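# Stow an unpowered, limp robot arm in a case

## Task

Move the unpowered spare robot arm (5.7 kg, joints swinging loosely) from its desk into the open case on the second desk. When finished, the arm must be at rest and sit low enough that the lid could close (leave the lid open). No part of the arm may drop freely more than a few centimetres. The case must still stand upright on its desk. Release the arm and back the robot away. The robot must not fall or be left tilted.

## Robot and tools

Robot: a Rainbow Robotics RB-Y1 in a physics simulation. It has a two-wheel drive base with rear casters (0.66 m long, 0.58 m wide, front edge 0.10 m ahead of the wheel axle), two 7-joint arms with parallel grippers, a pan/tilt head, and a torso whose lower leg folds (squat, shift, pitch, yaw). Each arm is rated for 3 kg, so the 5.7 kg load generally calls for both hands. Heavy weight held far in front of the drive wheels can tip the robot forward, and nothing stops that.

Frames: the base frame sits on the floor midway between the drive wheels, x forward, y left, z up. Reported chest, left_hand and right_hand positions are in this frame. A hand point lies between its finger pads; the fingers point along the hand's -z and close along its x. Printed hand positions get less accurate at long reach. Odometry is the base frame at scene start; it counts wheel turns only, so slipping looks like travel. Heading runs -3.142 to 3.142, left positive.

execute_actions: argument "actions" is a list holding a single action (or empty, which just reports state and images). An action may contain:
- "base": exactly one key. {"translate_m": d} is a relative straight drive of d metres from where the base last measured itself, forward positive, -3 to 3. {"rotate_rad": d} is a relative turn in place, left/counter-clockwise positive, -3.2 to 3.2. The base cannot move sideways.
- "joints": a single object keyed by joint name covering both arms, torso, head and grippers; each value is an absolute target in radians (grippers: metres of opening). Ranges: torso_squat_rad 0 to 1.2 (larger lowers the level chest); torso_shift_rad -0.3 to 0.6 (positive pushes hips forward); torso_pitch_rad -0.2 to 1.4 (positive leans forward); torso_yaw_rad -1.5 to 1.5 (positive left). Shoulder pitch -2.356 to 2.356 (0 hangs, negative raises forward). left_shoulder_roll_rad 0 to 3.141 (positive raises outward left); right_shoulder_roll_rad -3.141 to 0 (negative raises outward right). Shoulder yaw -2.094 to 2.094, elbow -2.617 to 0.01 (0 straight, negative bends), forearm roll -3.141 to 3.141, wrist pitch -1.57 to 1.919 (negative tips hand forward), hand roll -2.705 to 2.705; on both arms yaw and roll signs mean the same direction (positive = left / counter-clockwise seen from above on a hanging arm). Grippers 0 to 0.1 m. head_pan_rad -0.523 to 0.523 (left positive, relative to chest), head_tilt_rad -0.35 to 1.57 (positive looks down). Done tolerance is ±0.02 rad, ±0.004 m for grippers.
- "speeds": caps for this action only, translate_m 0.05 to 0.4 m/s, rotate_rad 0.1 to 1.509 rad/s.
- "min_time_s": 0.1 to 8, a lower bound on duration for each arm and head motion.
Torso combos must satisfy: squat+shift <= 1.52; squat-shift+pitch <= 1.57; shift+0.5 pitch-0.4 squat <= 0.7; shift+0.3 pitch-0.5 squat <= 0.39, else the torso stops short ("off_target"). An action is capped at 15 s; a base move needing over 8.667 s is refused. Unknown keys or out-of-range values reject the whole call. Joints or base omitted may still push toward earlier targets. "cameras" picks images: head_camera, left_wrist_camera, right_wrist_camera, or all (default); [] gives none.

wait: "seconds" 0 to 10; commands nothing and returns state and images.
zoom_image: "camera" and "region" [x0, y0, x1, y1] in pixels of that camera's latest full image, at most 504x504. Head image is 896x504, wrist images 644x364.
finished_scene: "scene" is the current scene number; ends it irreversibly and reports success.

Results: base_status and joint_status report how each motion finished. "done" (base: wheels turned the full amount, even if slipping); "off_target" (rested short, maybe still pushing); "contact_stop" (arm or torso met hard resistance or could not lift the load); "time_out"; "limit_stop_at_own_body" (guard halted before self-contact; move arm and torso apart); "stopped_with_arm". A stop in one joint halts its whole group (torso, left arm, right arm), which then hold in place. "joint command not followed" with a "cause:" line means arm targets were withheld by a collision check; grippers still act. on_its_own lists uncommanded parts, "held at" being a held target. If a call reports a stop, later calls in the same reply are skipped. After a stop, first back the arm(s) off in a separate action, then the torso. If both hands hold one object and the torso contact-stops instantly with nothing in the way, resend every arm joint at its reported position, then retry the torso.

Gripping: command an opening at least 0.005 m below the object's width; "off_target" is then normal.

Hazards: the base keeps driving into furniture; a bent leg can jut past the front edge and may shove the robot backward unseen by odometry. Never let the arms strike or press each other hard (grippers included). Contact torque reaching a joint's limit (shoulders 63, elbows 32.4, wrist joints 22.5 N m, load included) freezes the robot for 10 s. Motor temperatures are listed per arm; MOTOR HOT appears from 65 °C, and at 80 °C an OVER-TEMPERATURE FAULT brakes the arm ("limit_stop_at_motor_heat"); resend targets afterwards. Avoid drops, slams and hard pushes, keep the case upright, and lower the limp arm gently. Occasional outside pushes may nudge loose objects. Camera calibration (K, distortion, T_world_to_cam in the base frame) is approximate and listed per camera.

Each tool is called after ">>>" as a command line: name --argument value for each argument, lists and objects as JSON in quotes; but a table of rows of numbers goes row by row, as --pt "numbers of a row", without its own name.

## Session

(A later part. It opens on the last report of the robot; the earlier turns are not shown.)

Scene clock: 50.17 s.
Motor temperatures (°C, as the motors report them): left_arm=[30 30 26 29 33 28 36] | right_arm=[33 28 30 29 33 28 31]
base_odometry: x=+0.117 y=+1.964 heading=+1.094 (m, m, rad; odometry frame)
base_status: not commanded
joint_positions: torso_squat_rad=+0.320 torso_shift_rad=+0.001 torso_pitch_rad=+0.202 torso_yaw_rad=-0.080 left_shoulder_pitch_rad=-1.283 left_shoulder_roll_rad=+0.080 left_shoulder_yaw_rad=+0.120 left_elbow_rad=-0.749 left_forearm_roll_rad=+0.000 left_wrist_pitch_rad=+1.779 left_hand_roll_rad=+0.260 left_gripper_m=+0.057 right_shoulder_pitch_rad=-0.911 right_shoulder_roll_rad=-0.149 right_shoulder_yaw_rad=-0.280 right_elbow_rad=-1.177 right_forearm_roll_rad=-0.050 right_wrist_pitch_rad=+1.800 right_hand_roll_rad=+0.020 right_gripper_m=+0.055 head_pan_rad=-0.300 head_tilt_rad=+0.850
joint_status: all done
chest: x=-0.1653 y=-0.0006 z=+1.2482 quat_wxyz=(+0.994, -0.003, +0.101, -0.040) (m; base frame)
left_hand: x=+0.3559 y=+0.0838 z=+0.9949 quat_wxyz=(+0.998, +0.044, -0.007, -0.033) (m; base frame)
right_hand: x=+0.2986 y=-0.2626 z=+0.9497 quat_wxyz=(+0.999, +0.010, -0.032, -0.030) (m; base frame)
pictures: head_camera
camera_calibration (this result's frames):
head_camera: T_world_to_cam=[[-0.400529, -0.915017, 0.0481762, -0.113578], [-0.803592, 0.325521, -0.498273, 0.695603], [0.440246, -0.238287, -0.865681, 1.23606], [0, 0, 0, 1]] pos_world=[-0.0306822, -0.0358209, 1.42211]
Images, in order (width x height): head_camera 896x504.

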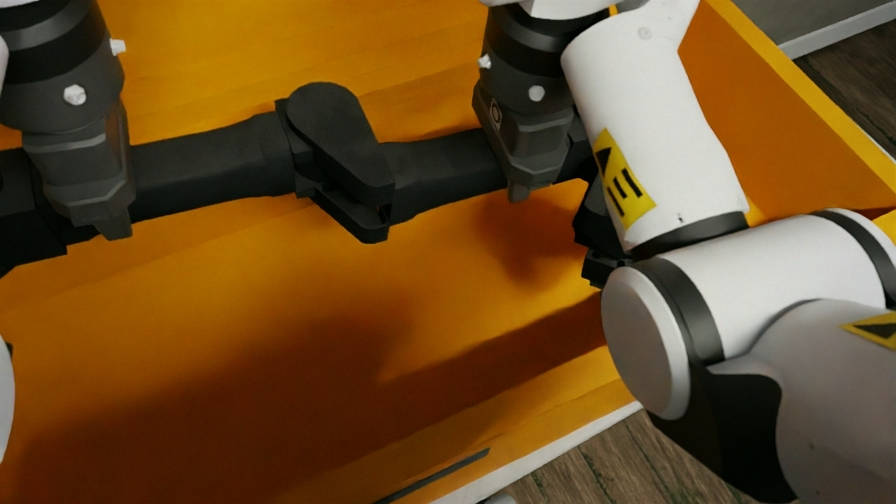

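>>> execute_actions --actions '[{"base":{"translate_m":-0.02},"joints":{"torso_squat_rad":0.39,"torso_yaw_rad":-0.04}}]' --cameras '["head_camera"]'

>>> execute_actions --actions '[{"joints":{"torso_squat_rad":0.42,"torso_yaw_rad":0.04}}]' --cameras '["head_camera"]'

Scene clock: 51.23 s.
Motor temperatures (°C, as the motors report them): left_arm=[30 30 26 29 33 28 36] | right_arm=[33 28 30 29 33 28 31]
base_odometry: x=+0.108 y=+1.946 heading=+1.094 (m, m, rad; odometry frame)
base_status: done
joint_positions: torso_squat_rad=+0.390 torso_shift_rad=+0.000 torso_pitch_rad=+0.200 torso_yaw_rad=-0.040 left_shoulder_pitch_rad=-1.281 left_shoulder_roll_rad=+0.080 left_shoulder_yaw_rad=+0.120 left_elbow_rad=-0.748 left_forearm_roll_rad=+0.000 left_wrist_pitch_rad=+1.780 left_hand_roll_rad=+0.260 left_gripper_m=+0.057 right_shoulder_pitch_rad=-0.920 right_shoulder_roll_rad=-0.151 right_shoulder_yaw_rad=-0.280 right_elbow_rad=-1.183 right_forearm_roll_rad=-0.050 right_wrist_pitch_rad=+1.800 right_hand_roll_rad=+0.020 right_gripper_m=+0.056 head_pan_rad=-0.300 head_tilt_rad=+0.850
joint_status: all done
chest: x=-0.1663 y=+0.0001 z=+1.2312 quat_wxyz=(+0.995, -0.002, +0.100, -0.020) (m; base frame)
left_hand: x=+0.3508 y=+0.1077 z=+0.9781 quat_wxyz=(+0.999, +0.048, -0.005, -0.013) (m; base frame)
right_hand: x=+0.3126 y=-0.2411 z=+0.9378 quat_wxyz=(+0.999, +0.013, -0.040, -0.010) (m; base frame)
pictures: head_camera
camera_calibration (this result's frames):
head_camera: T_world_to_cam=[[-0.364194, -0.930409, 0.041262, -0.0979616], [-0.814921, 0.296914, -0.497741, 0.683595], [0.450851, -0.214899, -0.866344, 1.22457], [0, 0, 0, 1]] pos_world=[-0.0307003, -0.0309538, 1.40519]
Images, in order (width x height): head_camera 896x504.

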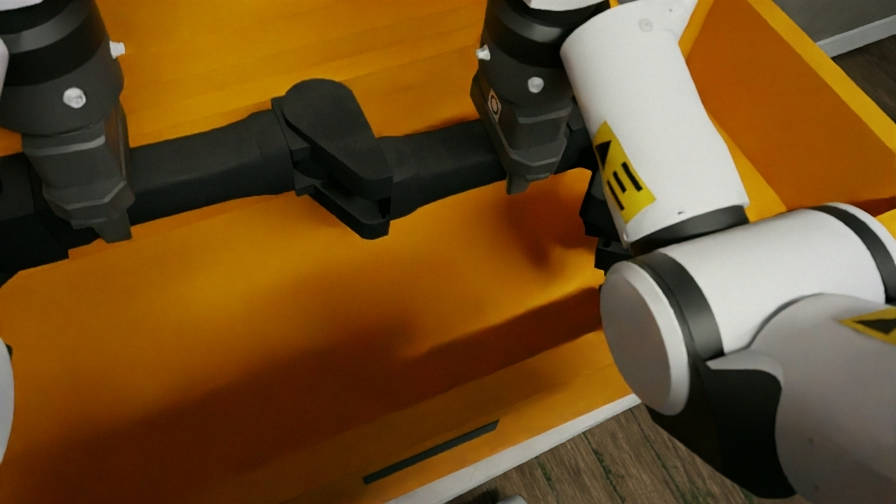

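Scene clock: 52.13 s.
Motor temperatures (°C, as the motors report them): left_arm=[30 30 26 29 33 28 36] | right_arm=[33 28 30 29 33 28 31]
base_odometry: x=+0.108 y=+1.946 heading=+1.094 (m, m, rad; odometry frame)
base_status: not commanded
joint_positions: torso_squat_rad=+0.420 torso_shift_rad=+0.001 torso_pitch_rad=+0.201 torso_yaw_rad=+0.040 left_shoulder_pitch_rad=-1.282 left_shoulder_roll_rad=+0.080 left_shoulder_yaw_rad=+0.120 left_elbow_rad=-0.749 left_forearm_roll_rad=+0.000 left_wrist_pitch_rad=+1.780 left_hand_roll_rad=+0.260 left_gripper_m=+0.057 right_shoulder_pitch_rad=-0.914 right_shoulder_roll_rad=-0.149 right_shoulder_yaw_rad=-0.280 right_elbow_rad=-1.179 right_forearm_roll_rad=-0.050 right_wrist_pitch_rad=+1.800 right_hand_roll_rad=+0.020 right_gripper_m=+0.055 head_pan_rad=-0.300 head_tilt_rad=+0.850
joint_status: all done
chest: x=-0.1655 y=-0.0004 z=+1.2229 quat_wxyz=(+0.995, +0.002, +0.100, +0.020) (m; base frame)
left_hand: x=+0.3415 y=+0.1509 z=+0.9720 quat_wxyz=(+0.998, +0.056, -0.003, +0.026) (m; base frame)
right_hand: x=+0.3271 y=-0.1987 z=+0.9209 quat_wxyz=(+0.999, +0.023, -0.033, +0.028) (m; base frame)
pictures: head_camera
camera_calibration (this result's frames):
head_camera: T_world_to_cam=[[-0.29022, -0.95661, 0.0258766, -0.0667228], [-0.836718, 0.240538, -0.49198, 0.669561], [0.464409, -0.164434, -0.870222, 1.2239], [0, 0, 0, 1]] pos_world=[-0.027523, -0.0236314, 1.39621]
Images, in order (width x height): head_camera 896x504.

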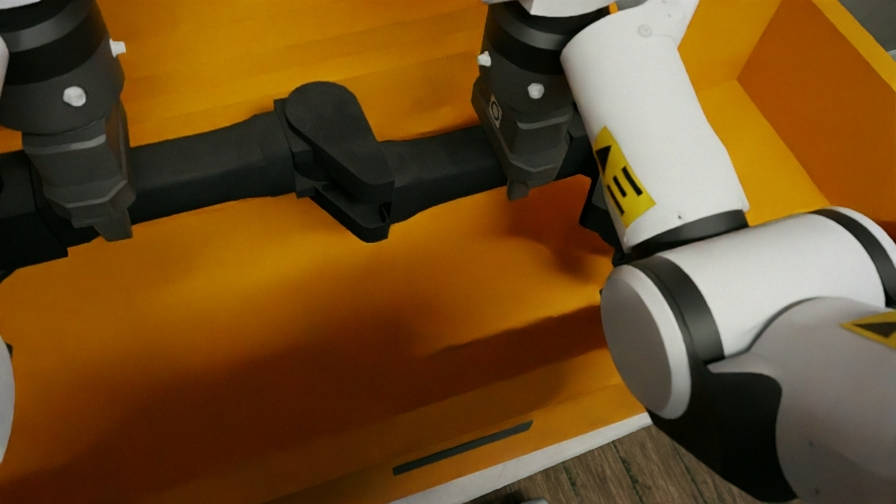

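>>> execute_actions --actions '[{"joints":{"torso_squat_rad":0.5,"torso_yaw_rad":0.12,"head_pan_rad":-0.5}}]' --cameras '["head_camera"]'

>>> execute_actions --actions '[{"joints":{"torso_squat_rad":0.6,"torso_yaw_rad":0.17}}]' --cameras '["head_camera"]'

Scene clock: 54.53 s.
Motor temperatures (°C, as the motors report them): left_arm=[30 30 26 29 33 28 36] | right_arm=[33 28 30 29 33 28 31]
base_odometry: x=+0.108 y=+1.946 heading=+1.094 (m, m, rad; odometry frame)
base_status: not commanded
joint_positions: torso_squat_rad=+0.500 torso_shift_rad=+0.001 torso_pitch_rad=+0.202 torso_yaw_rad=+0.120 left_shoulder_pitch_rad=-1.283 left_shoulder_roll_rad=+0.079 left_shoulder_yaw_rad=+0.120 left_elbow_rad=-0.749 left_forearm_roll_rad=+0.000 left_wrist_pitch_rad=+1.780 left_hand_roll_rad=+0.260 left_gripper_m=+0.057 right_shoulder_pitch_rad=-0.913 right_shoulder_roll_rad=-0.149 right_shoulder_yaw_rad=-0.280 right_elbow_rad=-1.178 right_forearm_roll_rad=-0.050 right_wrist_pitch_rad=+1.800 right_hand_roll_rad=+0.020 right_gripper_m=+0.055 head_pan_rad=-0.500 head_tilt_rad=+0.850
joint_status: all done
chest: x=-0.1654 y=-0.0004 z=+1.1980 quat_wxyz=(+0.993, +0.007, +0.100, +0.060) (m; base frame)
left_hand: x=+0.3282 y=+0.1938 z=+0.9501 quat_wxyz=(+0.996, +0.064, -0.001, +0.065) (m; base frame)
right_hand: x=+0.3402 y=-0.1550 z=+0.8923 quat_wxyz=(+0.997, +0.033, -0.031, +0.067) (m; base frame)
pictures: head_camera
camera_calibration (this result's frames):
head_camera: T_world_to_cam=[[-0.400435, -0.915044, 0.0484422, -0.107351], [-0.803581, 0.32527, -0.498454, 0.669208], [0.440351, -0.238526, -0.865562, 1.19373], [0, 0, 0, 1]] pos_world=[-0.0308827, -0.0311694, 1.37201]
Images, in order (width x height): head_camera 896x504.

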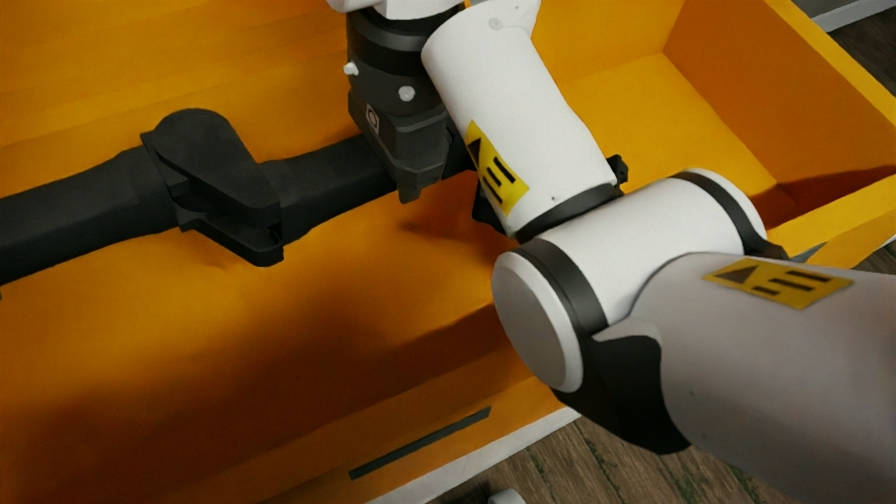

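Scene clock: 55.67 s.
Motor temperatures (°C, as the motors report them): left_arm=[30 30 26 29 33 28 36] | right_arm=[33 28 30 29 33 28 31]
base_odometry: x=+0.108 y=+1.946 heading=+1.094 (m, m, rad; odometry frame)
base_status: not commanded
joint_positions: torso_squat_rad=+0.600 torso_shift_rad=+0.001 torso_pitch_rad=+0.201 torso_yaw_rad=+0.170 left_shoulder_pitch_rad=-1.282 left_shoulder_roll_rad=+0.080 left_shoulder_yaw_rad=+0.120 left_elbow_rad=-0.749 left_forearm_roll_rad=+0.000 left_wrist_pitch_rad=+1.780 left_hand_roll_rad=+0.260 left_gripper_m=+0.057 right_shoulder_pitch_rad=-0.914 right_shoulder_roll_rad=-0.149 right_shoulder_yaw_rad=-0.280 right_elbow_rad=-1.179 right_forearm_roll_rad=-0.050 right_wrist_pitch_rad=+1.800 right_hand_roll_rad=+0.020 right_gripper_m=+0.055 head_pan_rad=-0.500 head_tilt_rad=+0.850
joint_status: all done
chest: x=-0.1656 y=-0.0003 z=+1.1615 quat_wxyz=(+0.991, +0.009, +0.100, +0.084) (m; base frame)
left_hand: x=+0.3179 y=+0.2205 z=+0.9158 quat_wxyz=(+0.994, +0.069, +0.000, +0.089) (m; base frame)
right_hand: x=+0.3475 y=-0.1266 z=+0.8553 quat_wxyz=(+0.995, +0.038, -0.032, +0.091) (m; base frame)
pictures: head_camera
camera_calibration (this result's frames):
head_camera: T_world_to_cam=[[-0.355101, -0.934004, 0.0392371, -0.0873557], [-0.818463, 0.290345, -0.4958, 0.645204], [0.451687, -0.208173, -0.86755, 1.16641], [0, 0, 0, 1]] pos_world=[-0.0297987, -0.0261061, 1.33524]
Images, in order (width x height): head_camera 896x504.

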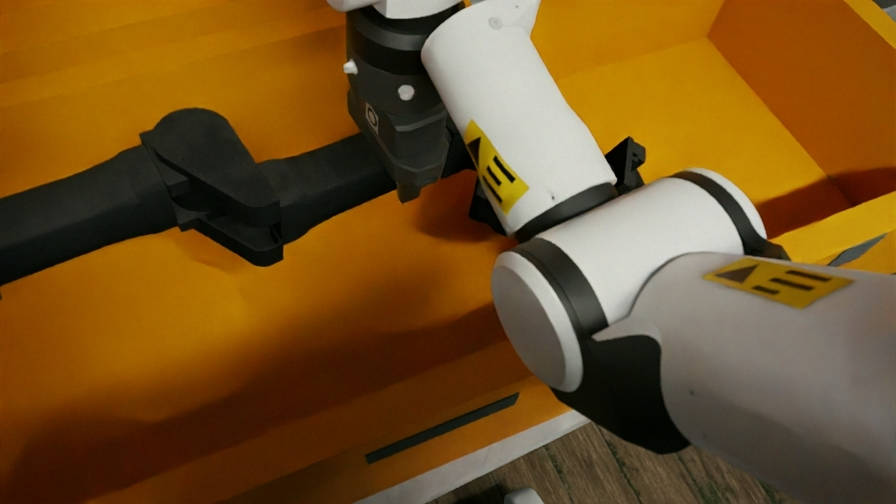

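>>> execute_actions --actions '[{"joints":{"torso_squat_rad":0.71,"left_elbow_rad":-0.67,"left_wrist_pitch_rad":1.71},"min_time_s":1}]' --cameras '["head_camera"]'

>>> execute_actions --actions '[{"joints":{"torso_squat_rad":0.73,"head_pan_rad":0.2,"head_tilt_rad":0.75}}]' --cameras '["head_camera"]'

Scene clock: 57.03 s.
Motor temperatures (°C, as the motors report them): left_arm=[31 30 26 29 33 28 36] | right_arm=[33 28 30 29 33 28 31]
base_odometry: x=+0.108 y=+1.946 heading=+1.094 (m, m, rad; odometry frame)
base_status: not commanded
joint_positions: torso_squat_rad=+0.710 torso_shift_rad=+0.001 torso_pitch_rad=+0.201 torso_yaw_rad=+0.170 left_shoulder_pitch_rad=-1.283 left_shoulder_roll_rad=+0.079 left_shoulder_yaw_rad=+0.120 left_elbow_rad=-0.669 left_forearm_roll_rad=+0.000 left_wrist_pitch_rad=+1.709 left_hand_roll_rad=+0.260 left_gripper_m=+0.057 right_shoulder_pitch_rad=-0.913 right_shoulder_roll_rad=-0.149 right_shoulder_yaw_rad=-0.280 right_elbow_rad=-1.178 right_forearm_roll_rad=-0.050 right_wrist_pitch_rad=+1.800 right_hand_roll_rad=+0.020 right_gripper_m=+0.055 head_pan_rad=-0.500 head_tilt_rad=+0.850
joint_status: all done
chest: x=-0.1656 y=-0.0003 z=+1.1146 quat_wxyz=(+0.991, +0.009, +0.100, +0.084) (m; base frame)
left_hand: x=+0.3166 y=+0.2230 z=+0.8488 quat_wxyz=(+0.994, +0.070, +0.004, +0.089) (m; base frame)
right_hand: x=+0.3471 y=-0.1264 z=+0.8078 quat_wxyz=(+0.995, +0.038, -0.031, +0.092) (m; base frame)
pictures: head_camera
camera_calibration (this result's frames):
head_camera: T_world_to_cam=[[-0.355098, -0.934004, 0.0392599, -0.0855462], [-0.81853, 0.290361, -0.49568, 0.621836], [0.451568, -0.20815, -0.867617, 1.12578], [0, 0, 0, 1]] pos_world=[-0.0297521, -0.0261254, 1.28834]
Images, in order (width x height): head_camera 896x504.

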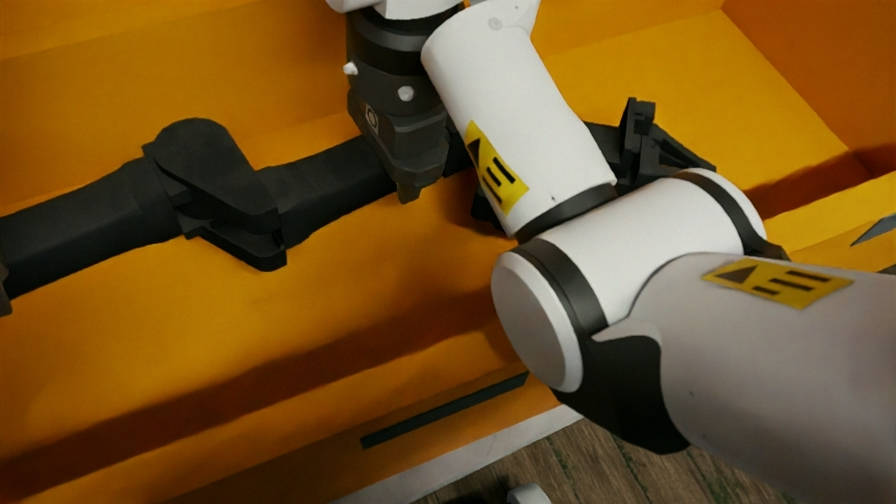

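Scene clock: 58.17 s.
Motor temperatures (°C, as the motors report them): left_arm=[31 30 26 29 33 28 36] | right_arm=[33 28 30 29 33 28 31]
base_odometry: x=+0.108 y=+1.946 heading=+1.094 (m, m, rad; odometry frame)
base_status: not commanded
joint_positions: torso_squat_rad=+0.730 torso_shift_rad=+0.001 torso_pitch_rad=+0.201 torso_yaw_rad=+0.170 left_shoulder_pitch_rad=-1.285 left_shoulder_roll_rad=+0.079 left_shoulder_yaw_rad=+0.120 left_elbow_rad=-0.670 left_forearm_roll_rad=+0.000 left_wrist_pitch_rad=+1.710 left_hand_roll_rad=+0.260 left_gripper_m=+0.057 right_shoulder_pitch_rad=-0.913 right_shoulder_roll_rad=-0.149 right_shoulder_yaw_rad=-0.280 right_elbow_rad=-1.178 right_forearm_roll_rad=-0.050 right_wrist_pitch_rad=+1.800 right_hand_roll_rad=+0.020 right_gripper_m=+0.055 head_pan_rad=+0.200 head_tilt_rad=+0.750
joint_status: all done
chest: x=-0.1658 y=-0.0004 z=+1.1054 quat_wxyz=(+0.991, +0.009, +0.100, +0.084) (m; base frame)
left_hand: x=+0.3170 y=+0.2227 z=+0.8407 quat_wxyz=(+0.994, +0.070, +0.003, +0.089) (m; base frame)
right_hand: x=+0.3468 y=-0.1266 z=+0.7985 quat_wxyz=(+0.995, +0.039, -0.031, +0.092) (m; base frame)
pictures: head_camera
camera_calibration (this result's frames):
head_camera: T_world_to_cam=[[0.31877, -0.942357, -0.101732, 0.167942], [-0.791242, -0.205476, -0.575948, 0.725601], [0.521844, 0.26409, -0.811132, 1.05052], [0, 0, 0, 1]] pos_world=[-0.0276193, 0.0299217, 1.28711]
Images, in order (width x height): head_camera 896x504.

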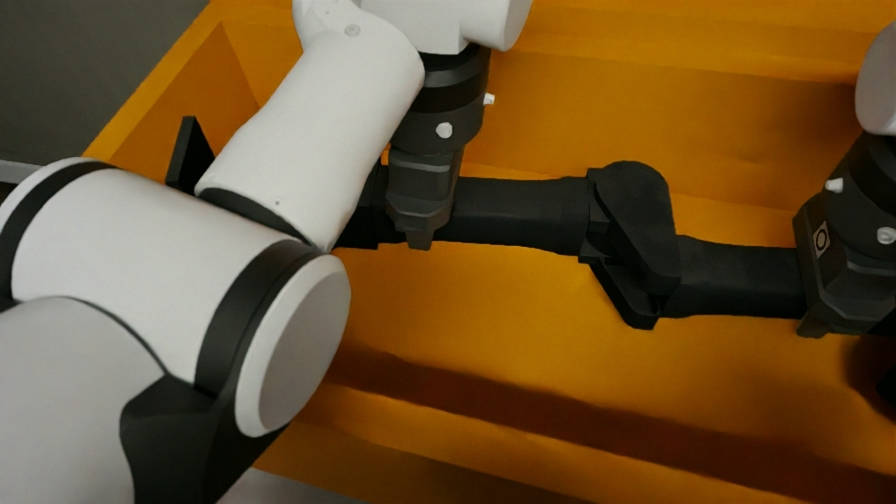

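>>> execute_actions --actions '[{"joints":{"right_elbow_rad":-1.16,"right_wrist_pitch_rad":1.78}}]' --cameras '[]'

>>> execute_actions --actions '[{"joints":{"left_gripper_m":0.1,"right_gripper_m":0.1}}]' --cameras '[]'

>>> execute_actions --actions '[{"joints":{"torso_squat_rad":0.3,"torso_pitch_rad":0.1}}]' --cameras '[]'

>>> execute_actions --actions '[{"base":{"translate_m":-0.5},"joints":{"head_pan_rad":0,"torso_yaw_rad":0,"head_tilt_rad":0.55,"left_shoulder_roll_rad":0.9,"right_shoulder_roll_rad":-0.9},"min_time_s":2}]' --cameras '["head_camera"]'

Scene clock: 58.77 s.
Motor temperatures (°C, as the motors report them): left_arm=[31 30 26 29 33 28 36] | right_arm=[33 28 30 29 33 28 31]
base_odometry: x=+0.108 y=+1.946 heading=+1.094 (m, m, rad; odometry frame)
base_status: not commanded
joint_positions: torso_squat_rad=+0.730 torso_shift_rad=+0.000 torso_pitch_rad=+0.200 torso_yaw_rad=+0.170 left_shoulder_pitch_rad=-1.284 left_shoulder_roll_rad=+0.079 left_shoulder_yaw_rad=+0.120 left_elbow_rad=-0.669 left_forearm_roll_rad=+0.000 left_wrist_pitch_rad=+1.709 left_hand_roll_rad=+0.260 left_gripper_m=+0.057 right_shoulder_pitch_rad=-0.916 right_shoulder_roll_rad=-0.149 right_shoulder_yaw_rad=-0.280 right_elbow_rad=-1.160 right_forearm_roll_rad=-0.050 right_wrist_pitch_rad=+1.781 right_hand_roll_rad=+0.020 right_gripper_m=+0.055 head_pan_rad=+0.200 head_tilt_rad=+0.750
joint_status: all done
chest: x=-0.1664 y=-0.0003 z=+1.1054 quat_wxyz=(+0.991, +0.009, +0.099, +0.084) (m; base frame)
left_hand: x=+0.3166 y=+0.2228 z=+0.8407 quat_wxyz=(+0.994, +0.070, +0.003, +0.089) (m; base frame)
right_hand: x=+0.3488 y=-0.1261 z=+0.7962 quat_wxyz=(+0.995, +0.038, -0.034, +0.091) (m; base frame)
pictures: none
No camera images: the call's "cameras" was empty. Leave "cameras" out to get every camera's image.

Scene clock: 60.07 s.
Motor temperatures (°C, as the motors report them): left_arm=[31 30 26 29 33 28 36] | right_arm=[33 28 30 29 33 28 31]
base_odometry: x=+0.108 y=+1.946 heading=+1.094 (m, m, rad; odometry frame)
base_status: not commanded
joint_positions: torso_squat_rad=+0.730 torso_shift_rad=+0.000 torso_pitch_rad=+0.200 torso_yaw_rad=+0.170 left_shoulder_pitch_rad=-1.285 left_shoulder_roll_rad=+0.080 left_shoulder_yaw_rad=+0.120 left_elbow_rad=-0.670 left_forearm_roll_rad=+0.000 left_wrist_pitch_rad=+1.710 left_hand_roll_rad=+0.260 left_gripper_m=+0.100 right_shoulder_pitch_rad=-0.915 right_shoulder_roll_rad=-0.150 right_shoulder_yaw_rad=-0.280 right_elbow_rad=-1.160 right_forearm_roll_rad=-0.050 right_wrist_pitch_rad=+1.780 right_hand_roll_rad=+0.020 right_gripper_m=+0.099 head_pan_rad=+0.200 head_tilt_rad=+0.750
joint_status: all done
chest: x=-0.1663 y=-0.0004 z=+1.1054 quat_wxyz=(+0.991, +0.009, +0.099, +0.084) (m; base frame)
left_hand: x=+0.3170 y=+0.2229 z=+0.8414 quat_wxyz=(+0.994, +0.070, +0.002, +0.089) (m; base frame)
right_hand: x=+0.3490 y=-0.1263 z=+0.7960 quat_wxyz=(+0.995, +0.038, -0.034, +0.091) (m; base frame)
pictures: none
No camera images: the call's "cameras" was empty. Leave "cameras" out to get every camera's image.

Scene clock: 62.30 s.
Motor temperatures (°C, as the motors report them): left_arm=[30 30 26 29 33 28 36] | right_arm=[33 28 30 29 33 28 31]
base_odometry: x=+0.108 y=+1.946 heading=+1.094 (m, m, rad; odometry frame)
base_status: not commanded
joint_positions: torso_squat_rad=+0.300 torso_shift_rad=+0.000 torso_pitch_rad=+0.100 torso_yaw_rad=+0.170 left_shoulder_pitch_rad=-1.285 left_shoulder_roll_rad=+0.080 left_shoulder_yaw_rad=+0.120 left_elbow_rad=-0.670 left_forearm_roll_rad=+0.000 left_wrist_pitch_rad=+1.710 left_hand_roll_rad=+0.260 left_gripper_m=+0.100 right_shoulder_pitch_rad=-0.915 right_shoulder_roll_rad=-0.150 right_shoulder_yaw_rad=-0.280 right_elbow_rad=-1.160 right_forearm_roll_rad=-0.050 right_wrist_pitch_rad=+1.780 right_hand_roll_rad=+0.020 right_gripper_m=+0.099 head_pan_rad=+0.200 head_tilt_rad=+0.750
joint_status: all done
chest: x=-0.1969 y=-0.0004 z=+1.2571 quat_wxyz=(+0.995, +0.005, +0.050, +0.085) (m; base frame)
left_hand: x=+0.3105 y=+0.2229 z=+1.0429 quat_wxyz=(+0.992, +0.065, -0.047, +0.093) (m; base frame)
right_hand: x=+0.3467 y=-0.1264 z=+1.0006 quat_wxyz=(+0.992, +0.034, -0.084, +0.093) (m; base frame)
pictures: none
No camera images: the call's "cameras" was empty. Leave "cameras" out to get every camera's image.

Scene clock: 64.93 s.
Motor temperatures (°C, as the motors report them): left_arm=[30 30 26 29 33 28 36] | right_arm=[33 28 30 29 33 28 31]
base_odometry: x=-0.122 y=+1.502 heading=+1.093 (m, m, rad; odometry frame)
base_status: done
joint_positions: torso_squat_rad=+0.300 torso_shift_rad=+0.000 torso_pitch_rad=+0.100 torso_yaw_rad=+0.000 left_shoulder_pitch_rad=-1.285 left_shoulder_roll_rad=+0.900 left_shoulder_yaw_rad=+0.120 left_elbow_rad=-0.670 left_forearm_roll_rad=+0.000 left_wrist_pitch_rad=+1.710 left_hand_roll_rad=+0.260 left_gripper_m=+0.100 right_shoulder_pitch_rad=-0.915 right_shoulder_roll_rad=-0.900 right_shoulder_yaw_rad=-0.280 right_elbow_rad=-1.160 right_forearm_roll_rad=-0.050 right_wrist_pitch_rad=+1.780 right_hand_roll_rad=+0.020 right_gripper_m=+0.099 head_pan_rad=+0.000 head_tilt_rad=+0.550
joint_status: all done
chest: x=-0.1969 y=-0.0005 z=+1.2571 quat_wxyz=(+0.999, +0.001, +0.050, +0.000) (m; base frame)
left_hand: x=+0.2962 y=+0.5791 z=+1.2287 quat_wxyz=(+0.897, +0.213, -0.162, +0.353) (m; base frame)
right_hand: x=+0.2644 y=-0.6016 z=+1.2078 quat_wxyz=(+0.925, -0.254, -0.180, -0.217) (m; base frame)
pictures: head_camera
camera_calibration (this result's frames):
head_camera: T_world_to_cam=[[-0.0270903, -0.998872, -0.0389902, 0.0515551], [-0.614562, 0.0474047, -0.787443, 1.1104], [0.788403, 0.00262985, -0.615153, 0.961312], [0, 0, 0, 1]] pos_world=[-0.0740978, -0.00366913, 1.46774]
Images, in order (width x height): head_camera 896x504.

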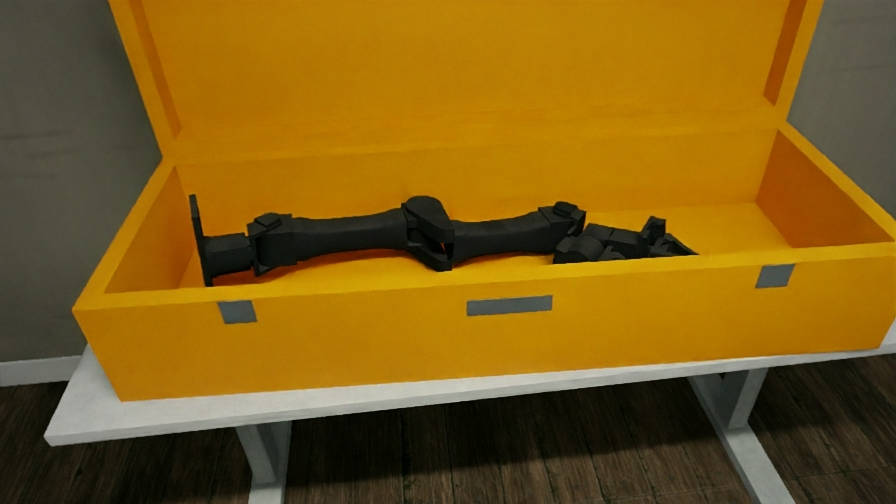

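>>> finished_scene --scene 2

The scene is finished: the task was done.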